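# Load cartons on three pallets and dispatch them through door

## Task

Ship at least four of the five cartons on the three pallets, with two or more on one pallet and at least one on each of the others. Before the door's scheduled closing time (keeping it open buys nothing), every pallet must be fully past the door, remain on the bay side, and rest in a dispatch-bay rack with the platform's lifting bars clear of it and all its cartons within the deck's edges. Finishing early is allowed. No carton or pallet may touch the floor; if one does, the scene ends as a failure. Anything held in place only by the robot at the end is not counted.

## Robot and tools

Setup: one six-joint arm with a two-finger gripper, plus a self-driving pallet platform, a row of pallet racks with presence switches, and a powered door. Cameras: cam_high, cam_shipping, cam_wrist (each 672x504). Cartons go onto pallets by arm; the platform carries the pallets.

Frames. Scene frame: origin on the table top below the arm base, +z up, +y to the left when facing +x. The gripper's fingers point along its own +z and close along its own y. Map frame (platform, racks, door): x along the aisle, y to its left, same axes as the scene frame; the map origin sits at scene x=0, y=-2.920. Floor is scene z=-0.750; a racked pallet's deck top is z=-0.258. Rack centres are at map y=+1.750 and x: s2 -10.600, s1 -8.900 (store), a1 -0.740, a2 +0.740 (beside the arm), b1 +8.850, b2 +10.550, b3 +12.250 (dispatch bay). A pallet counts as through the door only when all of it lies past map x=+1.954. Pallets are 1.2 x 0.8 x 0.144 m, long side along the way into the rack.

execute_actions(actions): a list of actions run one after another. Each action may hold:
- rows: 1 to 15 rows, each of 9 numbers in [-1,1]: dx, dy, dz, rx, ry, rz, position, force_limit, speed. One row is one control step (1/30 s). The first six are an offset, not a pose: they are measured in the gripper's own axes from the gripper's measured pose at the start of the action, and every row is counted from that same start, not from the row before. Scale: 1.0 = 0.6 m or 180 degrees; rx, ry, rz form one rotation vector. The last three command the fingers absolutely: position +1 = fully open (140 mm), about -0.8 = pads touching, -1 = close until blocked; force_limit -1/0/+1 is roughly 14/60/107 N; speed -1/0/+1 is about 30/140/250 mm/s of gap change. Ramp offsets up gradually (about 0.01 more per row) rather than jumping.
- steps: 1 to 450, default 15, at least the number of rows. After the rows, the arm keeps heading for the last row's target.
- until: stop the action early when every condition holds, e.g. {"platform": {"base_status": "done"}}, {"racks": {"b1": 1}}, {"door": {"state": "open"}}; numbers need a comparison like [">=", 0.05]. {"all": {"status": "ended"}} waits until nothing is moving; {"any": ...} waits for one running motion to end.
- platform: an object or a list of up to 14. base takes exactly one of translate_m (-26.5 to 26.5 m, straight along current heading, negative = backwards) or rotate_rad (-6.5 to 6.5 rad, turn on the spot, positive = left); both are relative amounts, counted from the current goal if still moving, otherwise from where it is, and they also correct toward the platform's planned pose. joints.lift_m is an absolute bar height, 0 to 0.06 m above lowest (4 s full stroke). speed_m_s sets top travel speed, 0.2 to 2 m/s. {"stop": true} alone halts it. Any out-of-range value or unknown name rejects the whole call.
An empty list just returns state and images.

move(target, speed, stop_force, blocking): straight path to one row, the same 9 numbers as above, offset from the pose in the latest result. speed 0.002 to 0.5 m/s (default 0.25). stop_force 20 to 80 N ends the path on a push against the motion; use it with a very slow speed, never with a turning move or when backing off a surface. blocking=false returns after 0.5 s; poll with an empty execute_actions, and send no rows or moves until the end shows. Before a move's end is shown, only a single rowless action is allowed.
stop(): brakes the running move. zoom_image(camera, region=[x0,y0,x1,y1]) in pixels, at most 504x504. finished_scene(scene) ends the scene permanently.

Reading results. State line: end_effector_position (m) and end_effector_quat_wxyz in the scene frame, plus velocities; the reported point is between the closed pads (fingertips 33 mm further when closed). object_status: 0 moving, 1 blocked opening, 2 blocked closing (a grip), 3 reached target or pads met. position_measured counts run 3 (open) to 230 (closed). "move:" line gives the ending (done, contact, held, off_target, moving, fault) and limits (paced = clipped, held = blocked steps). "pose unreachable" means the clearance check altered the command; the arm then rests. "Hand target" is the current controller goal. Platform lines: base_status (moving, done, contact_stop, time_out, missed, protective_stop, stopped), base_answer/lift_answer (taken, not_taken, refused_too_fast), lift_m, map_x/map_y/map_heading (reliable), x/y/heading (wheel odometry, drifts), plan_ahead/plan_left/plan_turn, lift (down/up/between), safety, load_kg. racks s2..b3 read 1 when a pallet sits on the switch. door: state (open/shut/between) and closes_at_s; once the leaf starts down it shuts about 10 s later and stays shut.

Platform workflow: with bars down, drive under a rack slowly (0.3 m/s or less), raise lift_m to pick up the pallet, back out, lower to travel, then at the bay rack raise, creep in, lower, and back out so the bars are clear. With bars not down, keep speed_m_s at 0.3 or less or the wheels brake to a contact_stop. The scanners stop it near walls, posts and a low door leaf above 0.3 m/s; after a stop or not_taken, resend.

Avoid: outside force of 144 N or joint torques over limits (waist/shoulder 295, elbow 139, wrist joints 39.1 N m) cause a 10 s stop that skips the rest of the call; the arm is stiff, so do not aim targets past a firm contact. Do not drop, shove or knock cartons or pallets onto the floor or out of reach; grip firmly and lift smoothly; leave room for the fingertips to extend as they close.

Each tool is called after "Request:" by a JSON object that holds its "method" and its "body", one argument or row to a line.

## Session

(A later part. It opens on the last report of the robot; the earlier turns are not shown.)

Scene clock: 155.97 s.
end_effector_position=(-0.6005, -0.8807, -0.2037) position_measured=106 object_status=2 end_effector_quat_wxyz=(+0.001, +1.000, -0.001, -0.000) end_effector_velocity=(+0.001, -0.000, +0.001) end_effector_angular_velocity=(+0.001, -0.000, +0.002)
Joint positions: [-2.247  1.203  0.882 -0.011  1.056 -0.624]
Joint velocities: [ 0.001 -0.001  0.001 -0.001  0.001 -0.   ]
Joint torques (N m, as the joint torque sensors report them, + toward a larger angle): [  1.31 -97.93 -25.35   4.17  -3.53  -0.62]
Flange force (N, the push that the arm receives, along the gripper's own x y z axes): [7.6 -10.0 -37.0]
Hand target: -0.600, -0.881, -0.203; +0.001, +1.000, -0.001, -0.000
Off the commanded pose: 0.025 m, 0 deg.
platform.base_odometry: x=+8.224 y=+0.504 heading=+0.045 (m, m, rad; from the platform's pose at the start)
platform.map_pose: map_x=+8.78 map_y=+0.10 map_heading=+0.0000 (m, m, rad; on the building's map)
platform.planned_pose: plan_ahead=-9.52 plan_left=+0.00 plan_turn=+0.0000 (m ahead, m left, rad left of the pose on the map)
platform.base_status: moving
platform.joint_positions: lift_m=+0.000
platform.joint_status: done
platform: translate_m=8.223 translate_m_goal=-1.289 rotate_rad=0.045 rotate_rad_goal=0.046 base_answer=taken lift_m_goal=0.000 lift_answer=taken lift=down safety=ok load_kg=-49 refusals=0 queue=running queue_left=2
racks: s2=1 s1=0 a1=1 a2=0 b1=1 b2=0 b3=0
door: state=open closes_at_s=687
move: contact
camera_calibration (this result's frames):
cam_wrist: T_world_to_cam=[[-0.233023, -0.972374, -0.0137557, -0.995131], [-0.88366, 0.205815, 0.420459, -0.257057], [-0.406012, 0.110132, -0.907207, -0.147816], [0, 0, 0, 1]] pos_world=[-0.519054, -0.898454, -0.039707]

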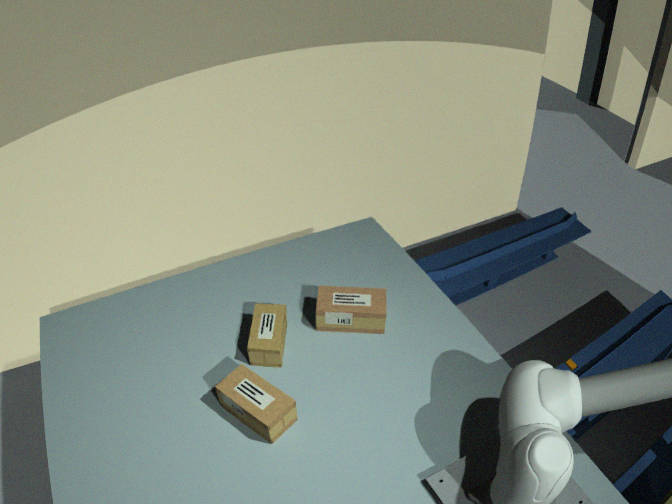

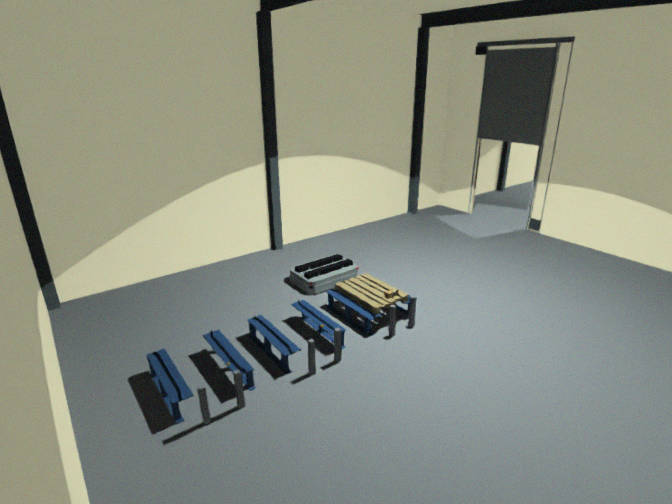

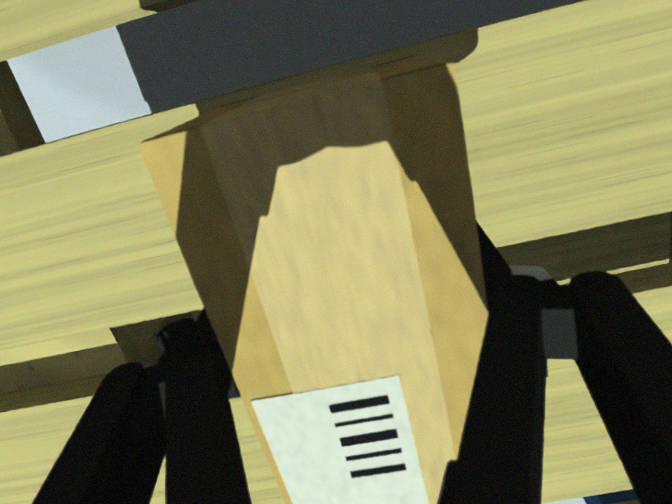

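Request:
{"method": "execute_actions", "body": {
  "actions": [
    {"rows": [[0,0,0,0,0,0,1,0.3,0.6]], "steps": 10}
  ]
}}

Request:
{"method": "move", "body": {
  "target": [0, 0, -0.2, 0, 0, 0, 1, 0.3, 0.6],
  "speed": 0.3
}}

Request:
{"method": "move", "body": {
  "target": [0.833, -0.434, -0.457, 0, 0, -0.333, 1, 0.3, 0.6],
  "speed": 0.45
}}

Request:
{"method": "move", "body": {
  "target": [0.848, 0.569, -0.02, 0, 0, 0, 1, 0.3, 0.6],
  "speed": 0.45
}}

Request:
{"method": "move", "body": {
  "target": [0.84, 0.227, 0, 0, 0, 0, 1, 0.3, 0.6],
  "speed": 0.45
}}

Scene clock: 165.07 s.
end_effector_position=(-0.6005, -0.8807, -0.2036) position_measured=14 object_status=0 end_effector_quat_wxyz=(+0.001, +1.000, -0.001, -0.000) end_effector_velocity=(-0.001, +0.001, -0.001) end_effector_angular_velocity=(+0.000, -0.000, -0.001)
Joint positions: [-2.247  1.203  0.883 -0.011  1.056 -0.624]
Joint velocities: [-0.001  0.001 -0.    -0.    -0.001  0.   ]
Joint torques (N m, as the joint torque sensors report them, + toward a larger angle): [   2.79 -131.77  -37.08    3.86   -0.17   -0.36]
Flange force (N, the push that the arm receives, along the gripper's own x y z axes): [1.7 -4.3 -0.2]
Hand target: -0.600, -0.881, -0.204; +0.001, +1.000, -0.001, -0.000
Off the commanded pose: 0.000 m, 0 deg.
platform.base_odometry: x=-1.247 y=+0.096 heading=+0.042 (m, m, rad; from the platform's pose at the start)
platform.map_pose: map_x=-0.71 map_y=+0.10 map_heading=+0.0000 (m, m, rad; on the building's map)
platform.planned_pose: plan_ahead=-0.03 plan_left=+0.00 plan_turn=+0.0000 (m ahead, m left, rad left of the pose on the map)
platform.base_status: moving
platform.joint_positions: lift_m=+0.000
platform.joint_status: done
platform: translate_m=-1.255 translate_m_goal=-1.289 rotate_rad=0.042 rotate_rad_goal=0.043 base_answer=taken lift_m_goal=0.000 lift_answer=taken lift=down safety=ok load_kg=-49 refusals=0 queue=running queue_left=2
racks: s2=1 s1=0 a1=1 a2=0 b1=1 b2=0 b3=0
door: state=open closes_at_s=687
camera_calibration (this result's frames):
cam_wrist: T_world_to_cam=[[-0.233009, -0.972378, -0.0136949, -0.995126], [-0.883668, 0.205831, 0.420434, -0.257077], [-0.406002, 0.110067, -0.90722, -0.147792], [0, 0, 0, 1]] pos_world=[-0.519049, -0.898457, -0.0396244]

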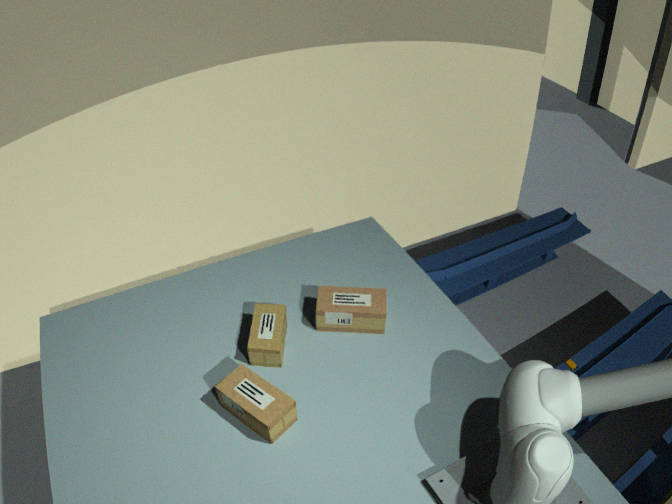

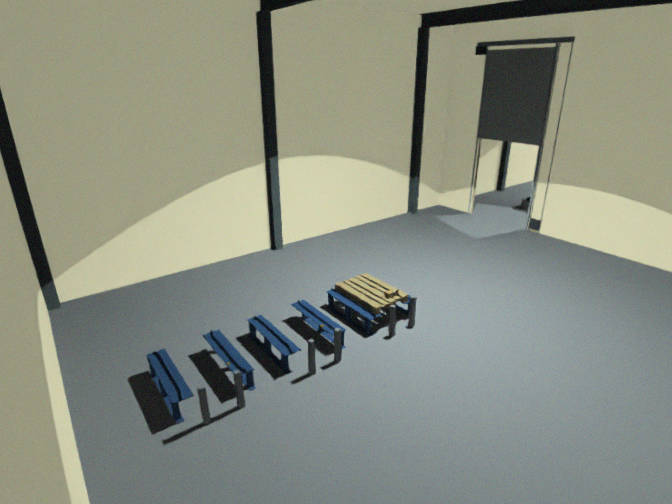

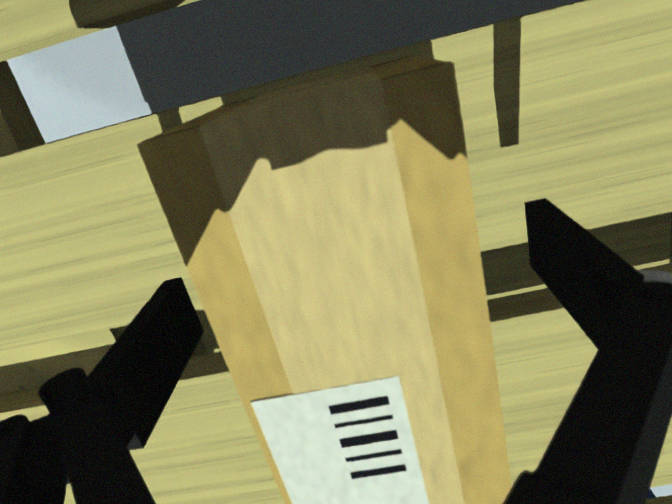

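Scene clock: 165.87 s.
end_effector_position=(-0.6004, -0.8806, -0.0835) position_measured=3 object_status=3 end_effector_quat_wxyz=(+0.001, +1.000, -0.001, -0.000) end_effector_velocity=(+0.002, -0.001, +0.000) end_effector_angular_velocity=(-0.000, -0.001, +0.001)
Joint positions: [-2.246  1.092  0.879 -0.01   1.17  -0.624]
Joint velocities: [ 0.002 -0.     0.     0.001  0.    -0.   ]
Joint torques (N m, as the joint torque sensors report them, + toward a larger angle): [   2.84 -131.66  -39.73    4.11   -0.07   -0.32]
Flange force (N, the push that the arm receives, along the gripper's own x y z axes): [1.3 -2.2 1.1]
Hand target: -0.600, -0.881, -0.084; +0.001, +1.000, -0.000, -0.000
Off the commanded pose: 0.000 m, 0 deg.
platform.base_odometry: x=-1.287 y=+0.094 heading=+0.071 (m, m, rad; from the platform's pose at the start)
platform.map_pose: map_x=-0.74 map_y=+0.10 map_heading=+0.0349 (m, m, rad; on the building's map)
platform.planned_pose: plan_ahead=+0.00 plan_left=+0.00 plan_turn=+1.5359 (m ahead, m left, rad left of the pose on the map)
platform.base_status: moving
platform.joint_positions: lift_m=+0.002
platform.joint_status: moving
platform: translate_m=-1.289 translate_m_goal=-1.289 rotate_rad=0.080 rotate_rad_goal=1.612 base_answer=taken lift_m_goal=0.025 lift_answer=taken lift=down safety=ok load_kg=3 refusals=0 queue=running queue_left=1
racks: s2=1 s1=0 a1=1 a2=0 b1=1 b2=0 b3=0
door: state=open closes_at_s=687
move: done
camera_calibration (this result's frames):
cam_wrist: T_world_to_cam=[[-0.233013, -0.972379, -0.0135477, -0.993286], [-0.88367, 0.205899, 0.420396, -0.307489], [-0.405995, 0.10993, -0.90724, -0.0389363], [0, 0, 0, 1]] pos_world=[-0.518976, -0.898259, 0.0804858]

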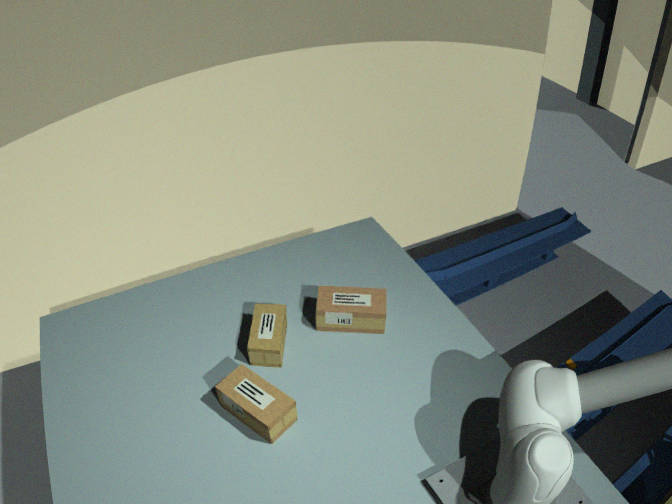

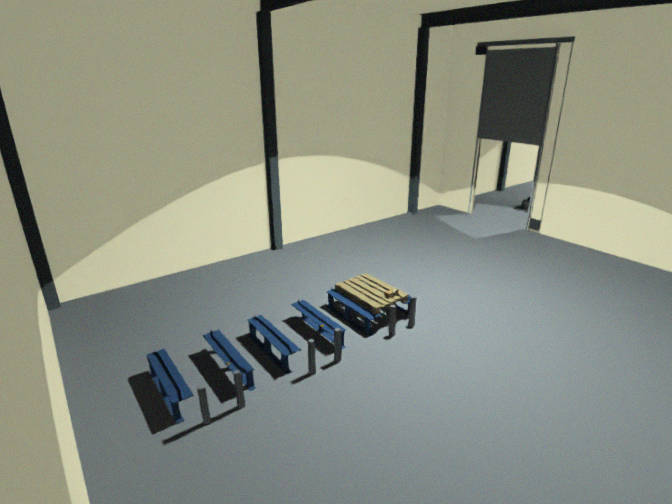

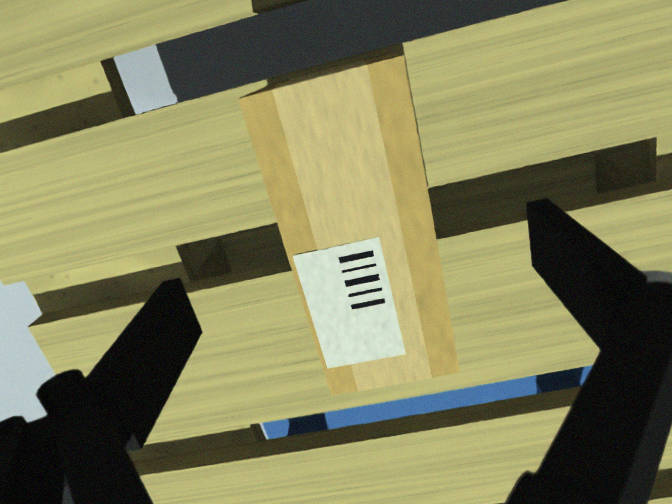

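Scene clock: 167.73 s.
end_effector_position=(-0.1002, -0.6200, +0.1897) position_measured=3 object_status=3 end_effector_quat_wxyz=(+0.001, +0.866, +0.499, -0.000) end_effector_velocity=(+0.001, +0.000, -0.000) end_effector_angular_velocity=(+0.001, -0.000, +0.002)
Joint positions: [-1.826  0.224  1.842 -0.009  1.08  -1.249]
Joint velocities: [0.002 0.    0.    0.    0.001 0.   ]
Joint torques (N m, as the joint torque sensors report them, + toward a larger angle): [  1.97 -59.11 -37.34   4.12   0.04  -0.23]
Flange force (N, the push that the arm receives, along the gripper's own x y z axes): [0.6 -2.4 0.4]
Hand target: -0.100, -0.620, +0.190; +0.001, +0.867, +0.499, -0.000
Off the commanded pose: 0.000 m, 0 deg.
platform.base_odometry: x=-1.287 y=+0.094 heading=+0.977 (m, m, rad; from the platform's pose at the start)
platform.map_pose: map_x=-0.75 map_y=+0.10 map_heading=+0.9512 (m, m, rad; on the building's map)
platform.planned_pose: plan_ahead=+0.01 plan_left=-0.01 plan_turn=+0.6196 (m ahead, m left, rad left of the pose on the map)
platform.base_status: moving
platform.joint_positions: lift_m=+0.025
platform.joint_status: done
platform: translate_m=-1.289 translate_m_goal=-1.289 rotate_rad=0.993 rotate_rad_goal=1.612 base_answer=taken lift_m_goal=0.025 lift_answer=taken lift=between safety=ok load_kg=0 refusals=0 queue=running queue_left=1
racks: s2=1 s1=0 a1=1 a2=0 b1=1 b2=0 b3=0
door: state=open closes_at_s=687
move: done
camera_calibration (this result's frames):
cam_wrist: T_world_to_cam=[[0.724983, -0.688624, -0.0140407, -0.347677], [-0.620116, -0.661458, 0.421818, -0.545659], [-0.299762, -0.297104, -0.906572, 0.141502], [0, 0, 0, 1]] pos_world=[-0.0438945, -0.558308, 0.353569]

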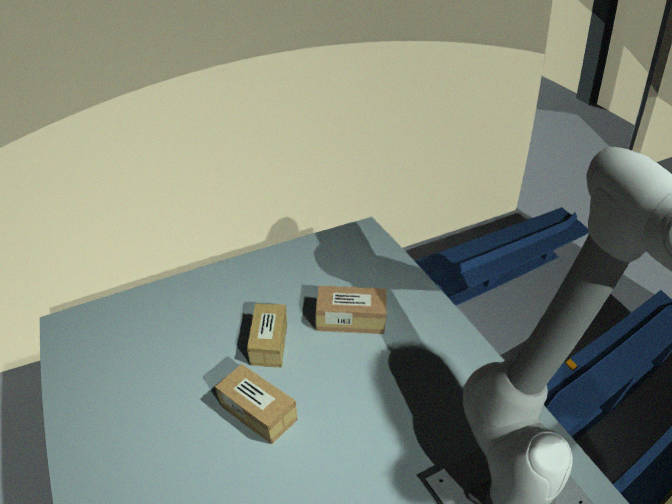

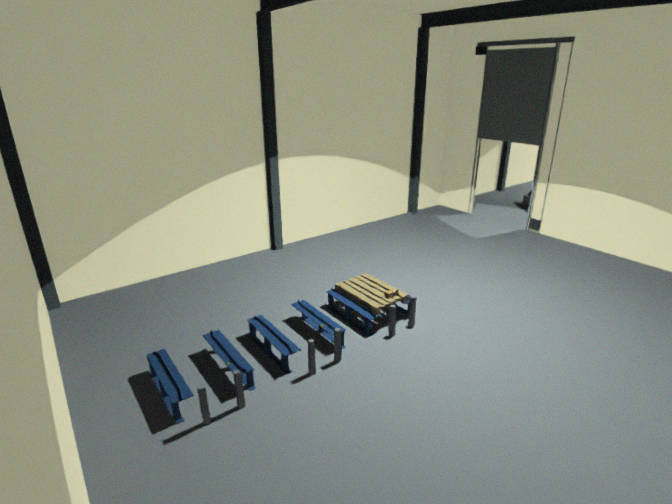

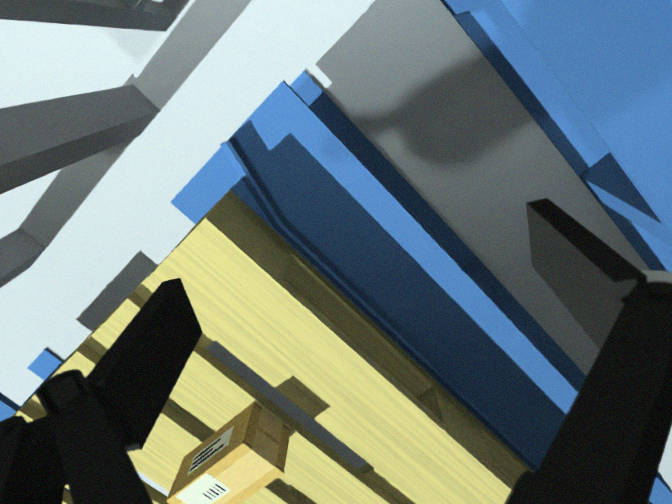

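Scene clock: 169.60 s.
end_effector_position=(+0.4497, -0.3516, +0.2012) position_measured=3 object_status=3 end_effector_quat_wxyz=(+0.001, +0.867, +0.499, -0.000) end_effector_velocity=(+0.001, +0.000, +0.001) end_effector_angular_velocity=(-0.000, -0.002, -0.000)
Joint positions: [-0.771  0.134  1.933 -0.     1.084 -0.199]
Joint velocities: [ 0.    -0.001 -0.     0.001 -0.001  0.   ]
Joint torques (N m, as the joint torque sensors report them, + toward a larger angle): [  0.43 -49.33 -37.8    3.9    0.12  -0.2 ]
Flange force (N, the push that the arm receives, along the gripper's own x y z axes): [-0.4 -2.8 0.7]
Hand target: +0.450, -0.352, +0.201; +0.001, +0.866, +0.499, -0.000
Off the commanded pose: 0.001 m, 0 deg.
platform.base_odometry: x=-1.287 y=+0.108 heading=+1.606 (m, m, rad; from the platform's pose at the start)
platform.map_pose: map_x=-0.75 map_y=+0.12 map_heading=+1.5664 (m, m, rad; on the building's map)
platform.planned_pose: plan_ahead=+1.63 plan_left=+0.00 plan_turn=+0.0044 (m ahead, m left, rad left of the pose on the map)
platform.base_status: moving
platform.joint_positions: lift_m=+0.025
platform.joint_status: done
platform: translate_m=-1.271 translate_m_goal=0.361 rotate_rad=1.606 rotate_rad_goal=1.606 base_answer=taken lift_m_goal=0.025 lift_answer=taken lift=between safety=ok load_kg=0 refusals=0 queue=running queue_left=0
racks: s2=1 s1=0 a1=1 a2=0 b1=1 b2=0 b3=0
door: state=open closes_at_s=687
move: done; limits=paced
camera_calibration (this result's frames):
cam_wrist: T_world_to_cam=[[0.72495, -0.688659, -0.0140185, -0.561338], [-0.620315, -0.661582, 0.421329, -0.0318267], [-0.299427, -0.296747, -0.906799, 0.396579], [0, 0, 0, 1]] pos_world=[0.505945, -0.289943, 0.365158]

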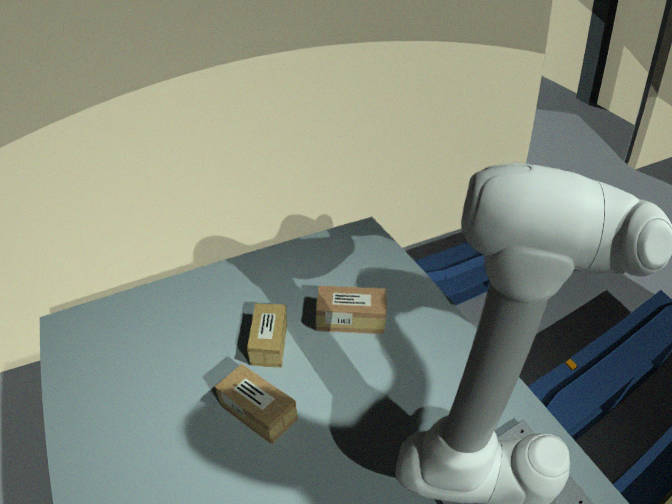

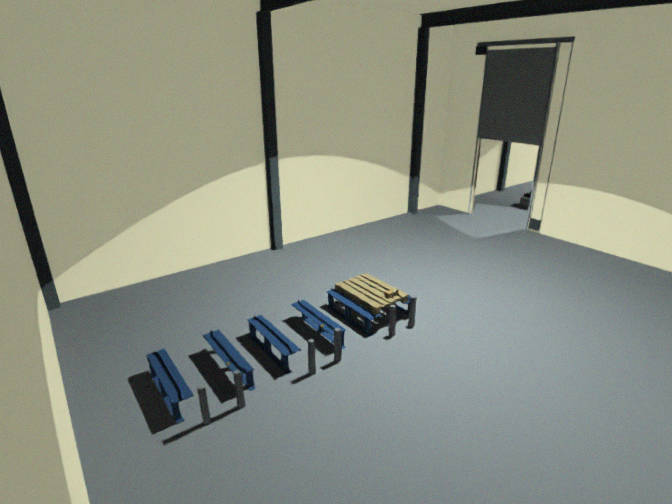

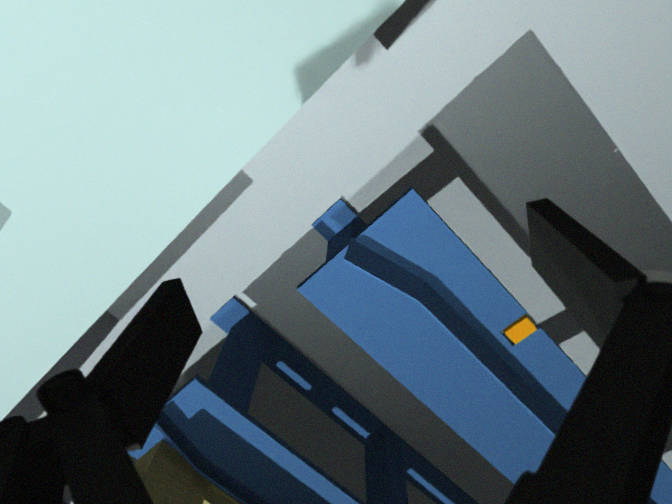

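Scene clock: 171.23 s.
end_effector_position=(+0.8204, +0.0153, +0.2011) position_measured=3 object_status=3 end_effector_quat_wxyz=(+0.001, +0.867, +0.499, -0.000) end_effector_velocity=(+0.000, +0.000, -0.000) end_effector_angular_velocity=(+0.000, -0.000, +0.000)
Joint positions: [-0.074  0.504  1.423  0.007  1.222  0.496]
Joint velocities: [-0.     0.001 -0.001  0.     0.    -0.   ]
Joint torques (N m, as the joint torque sensors report them, + toward a larger angle): [  0.15 -88.37 -39.85   4.14  -0.02  -0.15]
Flange force (N, the push that the arm receives, along the gripper's own x y z axes): [-2.1 -1.0 0.5]
Hand target: +0.820, +0.015, +0.201; +0.001, +0.867, +0.499, -0.000
Off the commanded pose: 0.001 m, 0 deg.
platform.base_odometry: x=-1.303 y=+0.547 heading=+1.608 (m, m, rad; from the platform's pose at the start)
platform.map_pose: map_x=-0.74 map_y=+0.56 map_heading=+1.5664 (m, m, rad; on the building's map)
platform.planned_pose: plan_ahead=+1.19 plan_left=+0.01 plan_turn=+0.0044 (m ahead, m left, rad left of the pose on the map)
platform.base_status: moving
platform.joint_positions: lift_m=+0.025
platform.joint_status: done
platform: translate_m=-0.826 translate_m_goal=0.361 rotate_rad=1.608 rotate_rad_goal=1.607 base_answer=taken lift_m_goal=0.025 lift_answer=taken lift=between safety=ok load_kg=0 refusals=0 queue=running queue_left=0
racks: s2=1 s1=0 a1=1 a2=0 b1=1 b2=0 b3=0
door: state=open closes_at_s=687
move: done
camera_calibration (this result's frames):
cam_wrist: T_world_to_cam=[[0.724932, -0.688673, -0.0142576, -0.577339], [-0.620339, -0.661719, 0.421079, 0.44101], [-0.29942, -0.296409, -0.906912, 0.616341], [0, 0, 0, 1]] pos_world=[0.876653, 0.076916, 0.365035]

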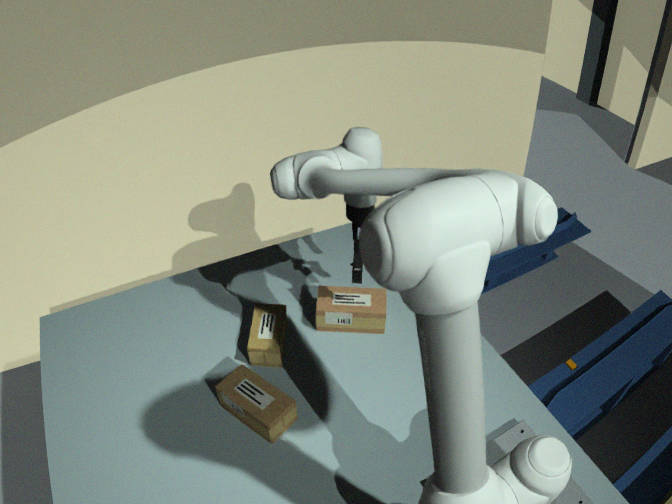

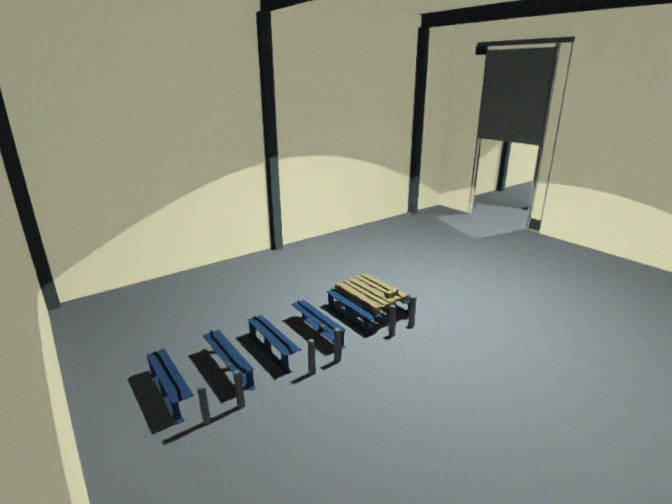

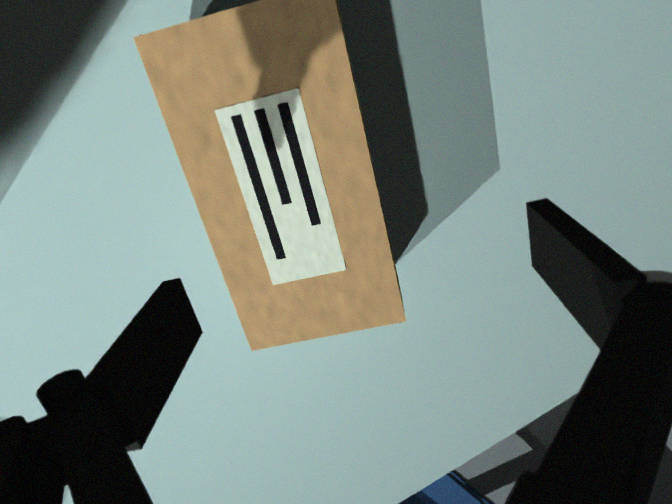

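Request:
{"method": "move", "body": {
  "target": [0.025, -0.06, 0.09, 0, 0, 0, 1, 0.3, 0.6],
  "speed": 0.3
}}

Scene clock: 188.20 s.
end_effector_position=(+0.7968, +0.0462, +0.1472) position_measured=3 object_status=3 end_effector_quat_wxyz=(+0.001, +0.867, +0.499, +0.000) end_effector_velocity=(-0.000, +0.000, -0.001) end_effector_angular_velocity=(+0.000, +0.001, -0.000)
Joint positions: [-0.035  0.504  1.527  0.007  1.118  0.533]
Joint velocities: [ 0.     0.001  0.001  0.    -0.001  0.   ]
Joint torques (N m, as the joint torque sensors report them, + toward a larger angle): [  0.61 -85.83 -38.07   3.95   0.01  -0.29]
Flange force (N, the push that the arm receives, along the gripper's own x y z axes): [-3.1 -1.3 -0.3]
Hand target: +0.797, +0.046, +0.147; +0.001, +0.867, +0.499, -0.000
Off the commanded pose: 0.000 m, 0 deg.
platform.base_odometry: x=-1.350 y=+1.743 heading=+1.613 (m, m, rad; from the platform's pose at the start)
platform.map_pose: map_x=-0.74 map_y=+1.75 map_heading=+1.5708 (m, m, rad; on the building's map)
platform.planned_pose: plan_ahead=+0.00 plan_left=+0.00 plan_turn=+0.0000 (m ahead, m left, rad left of the pose on the map)
platform.base_status: done
platform.joint_positions: lift_m=+0.025
platform.joint_status: done
platform: translate_m=0.361 translate_m_goal=0.361 rotate_rad=1.613 rotate_rad_goal=1.612 base_answer=taken lift_m_goal=0.025 lift_answer=taken lift=between safety=ok load_kg=0 refusals=0 queue=done queue_left=0
racks: s2=1 s1=0 a1=1 a2=0 b1=1 b2=0 b3=0
door: state=open closes_at_s=687
move: done
camera_calibration (this result's frames):
cam_wrist: T_world_to_cam=[[0.724886, -0.688722, -0.0142004, -0.539669], [-0.620442, -0.6617, 0.420958, 0.469658], [-0.29932, -0.296336, -0.906969, 0.569466], [0, 0, 0, 1]] pos_world=[0.853046, 0.107844, 0.311118]

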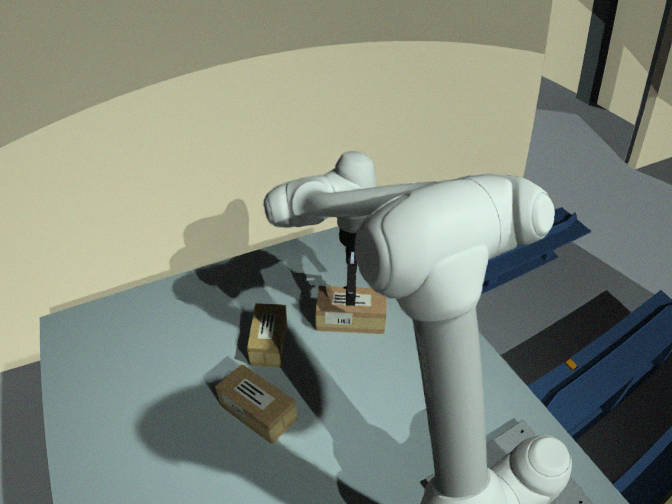

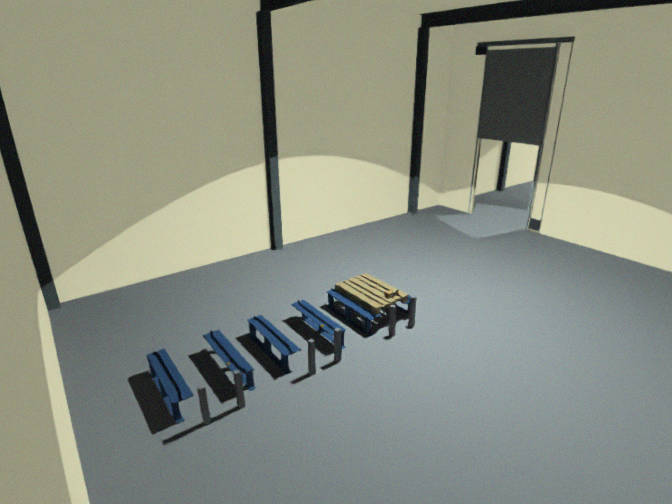

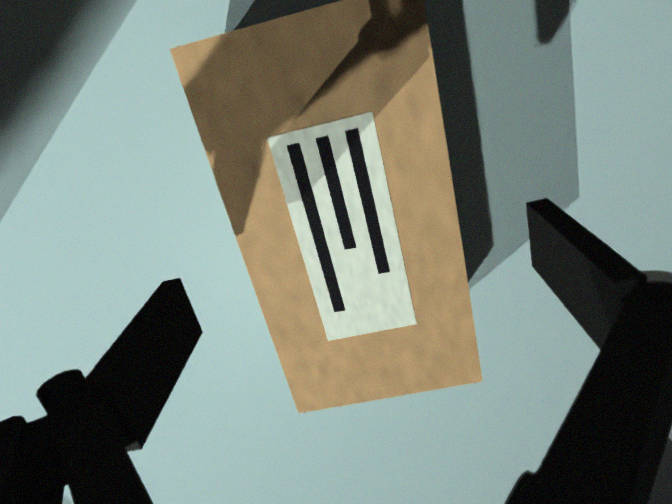

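Request:
{"method": "move", "body": {
  "target": [0.02, -0.003, 0.157, 0, 0, 0, 1, 0.3, 0.6],
  "speed": 0.2
}}

Request:
{"method": "execute_actions", "body": {
  "actions": [
    {"rows": [[0,0,0,0,0,0,-1,0.3,0.3]], "steps": 16, "platform": {"joints": {"lift_m": 0.06}, "speed_m_s": 0.3}}
  ]
}}

Scene clock: 209.17 s.
end_effector_position=(+0.8013, +0.0574, +0.0530) position_measured=3 object_status=3 end_effector_quat_wxyz=(+0.001, +0.867, +0.499, +0.000) end_effector_velocity=(+0.000, +0.000, +0.001) end_effector_angular_velocity=(-0.001, -0.002, +0.001)
Joint positions: [-0.021  0.587  1.583  0.008  0.978  0.547]
Joint velocities: [ 0.001 -0.001 -0.    -0.001 -0.001  0.   ]
Joint torques (N m, as the joint torque sensors report them, + toward a larger angle): [  0.8  -90.26 -35.03   3.7    0.07  -0.23]
Flange force (N, the push that the arm receives, along the gripper's own x y z axes): [-2.8 -1.2 -0.3]
Hand target: +0.801, +0.057, +0.053; +0.001, +0.867, +0.499, +0.000
Off the commanded pose: 0.000 m, 0 deg.
platform.base_odometry: x=-1.350 y=+1.743 heading=+1.613 (m, m, rad; from the platform's pose at the start)
platform.map_pose: map_x=-0.74 map_y=+1.75 map_heading=+1.5708 (m, m, rad; on the building's map)
platform.planned_pose: plan_ahead=+0.00 plan_left=+0.00 plan_turn=+0.0000 (m ahead, m left, rad left of the pose on the map)
platform.base_status: done
platform.joint_positions: lift_m=+0.025
platform.joint_status: done
platform: translate_m=0.361 translate_m_goal=0.361 rotate_rad=1.613 rotate_rad_goal=1.612 base_answer=taken lift_m_goal=0.025 lift_answer=taken lift=between safety=ok load_kg=0 refusals=0 queue=done queue_left=0
racks: s2=1 s1=0 a1=1 a2=0 b1=1 b2=0 b3=0
door: state=open closes_at_s=687
move: done
camera_calibration (this result's frames):
cam_wrist: T_world_to_cam=[[0.724848, -0.688761, -0.0142424, -0.536544], [-0.620463, -0.661677, 0.420963, 0.519476], [-0.299367, -0.296297, -0.906966, 0.488757], [0, 0, 0, 1]] pos_world=[0.857547, 0.118992, 0.216964]

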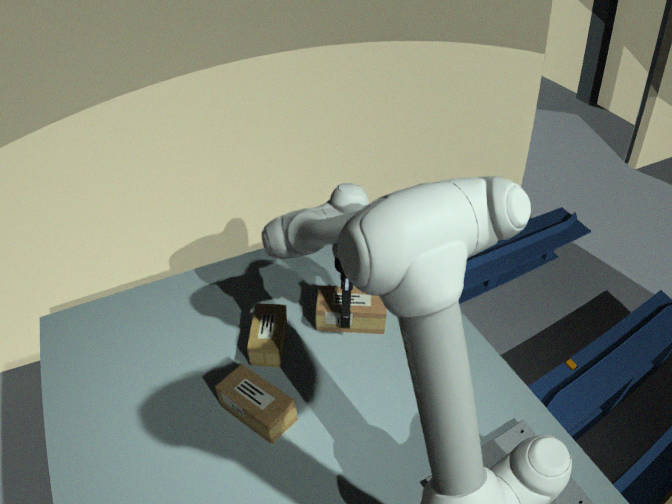

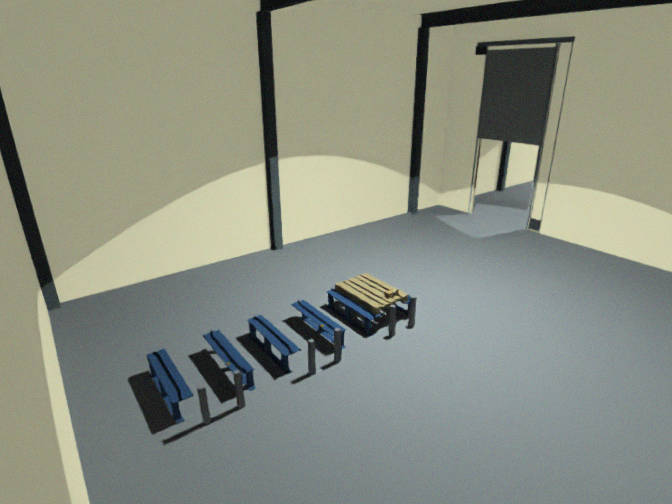

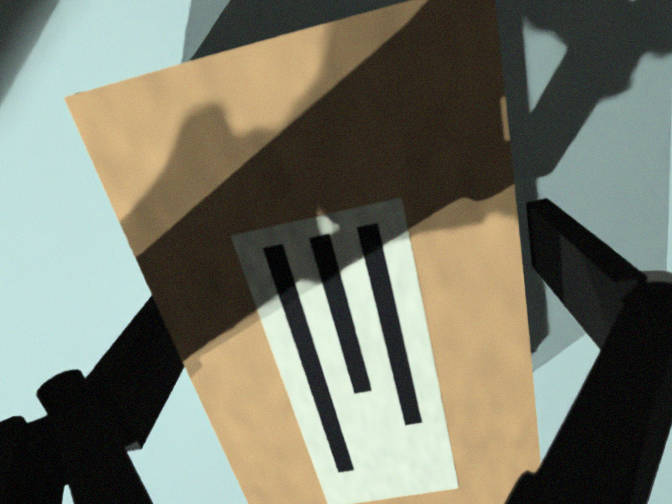

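Scene clock: 209.70 s.
end_effector_position=(+0.8014, +0.0574, +0.0530) position_measured=63 object_status=2 end_effector_quat_wxyz=(+0.001, +0.867, +0.499, +0.000) end_effector_velocity=(-0.001, +0.000, +0.001) end_effector_angular_velocity=(-0.000, +0.000, +0.001)
Joint positions: [-0.021  0.587  1.583  0.008  0.978  0.547]
Joint velocities: [ 0.001 -0.001  0.001 -0.     0.001  0.   ]
Joint torques (N m, as the joint torque sensors report them, + toward a larger angle): [  2.21 -76.06 -27.07   3.82  -0.32  -0.28]
Flange force (N, the push that the arm receives, along the gripper's own x y z axes): [-4.2 -0.8 -19.0]
Hand target: +0.801, +0.057, +0.053; +0.001, +0.867, +0.499, +0.000
Off the commanded pose: 0.000 m, 0 deg.
platform.base_odometry: x=-1.350 y=+1.743 heading=+1.613 (m, m, rad; from the platform's pose at the start)
platform.map_pose: map_x=-0.74 map_y=+1.75 map_heading=+1.5708 (m, m, rad; on the building's map)
platform.planned_pose: plan_ahead=+0.00 plan_left=+0.00 plan_turn=+0.0000 (m ahead, m left, rad left of the pose on the map)
platform.base_status: done
platform.joint_positions: lift_m=+0.031
platform.joint_status: moving
platform: translate_m=0.361 translate_m_goal=0.361 rotate_rad=1.613 rotate_rad_goal=1.612 base_answer=taken lift_m_goal=0.060 lift_answer=taken lift=between safety=ok load_kg=4 refusals=0 queue=running queue_left=0
racks: s2=1 s1=0 a1=1 a2=0 b1=1 b2=0 b3=0
door: state=open closes_at_s=687
camera_calibration (this result's frames):
cam_wrist: T_world_to_cam=[[0.724837, -0.688775, -0.0141833, -0.536566], [-0.620528, -0.661684, 0.420855, 0.51958], [-0.299259, -0.29625, -0.907017, 0.488738], [0, 0, 0, 1]] pos_world=[0.857596, 0.119013, 0.217015]

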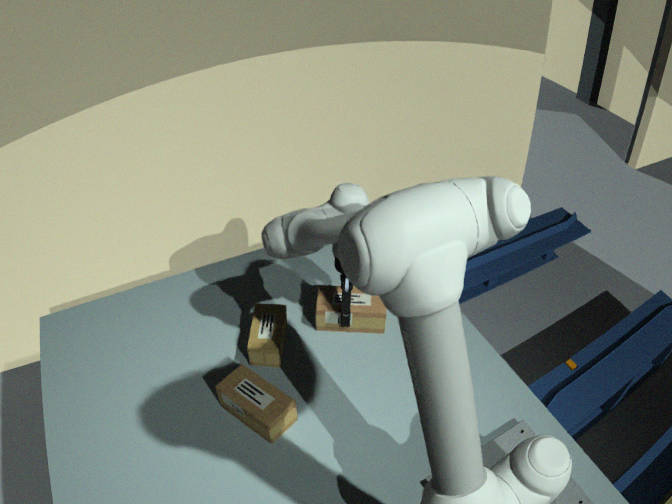

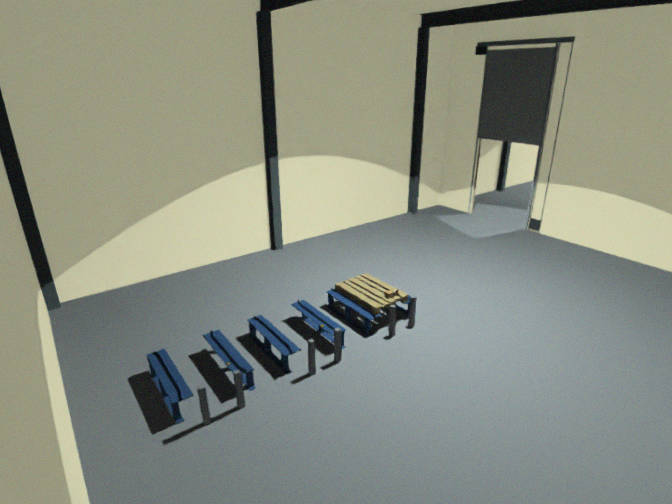

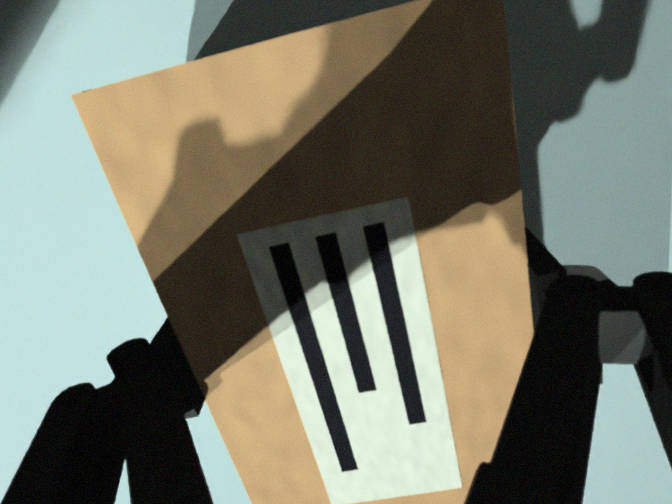

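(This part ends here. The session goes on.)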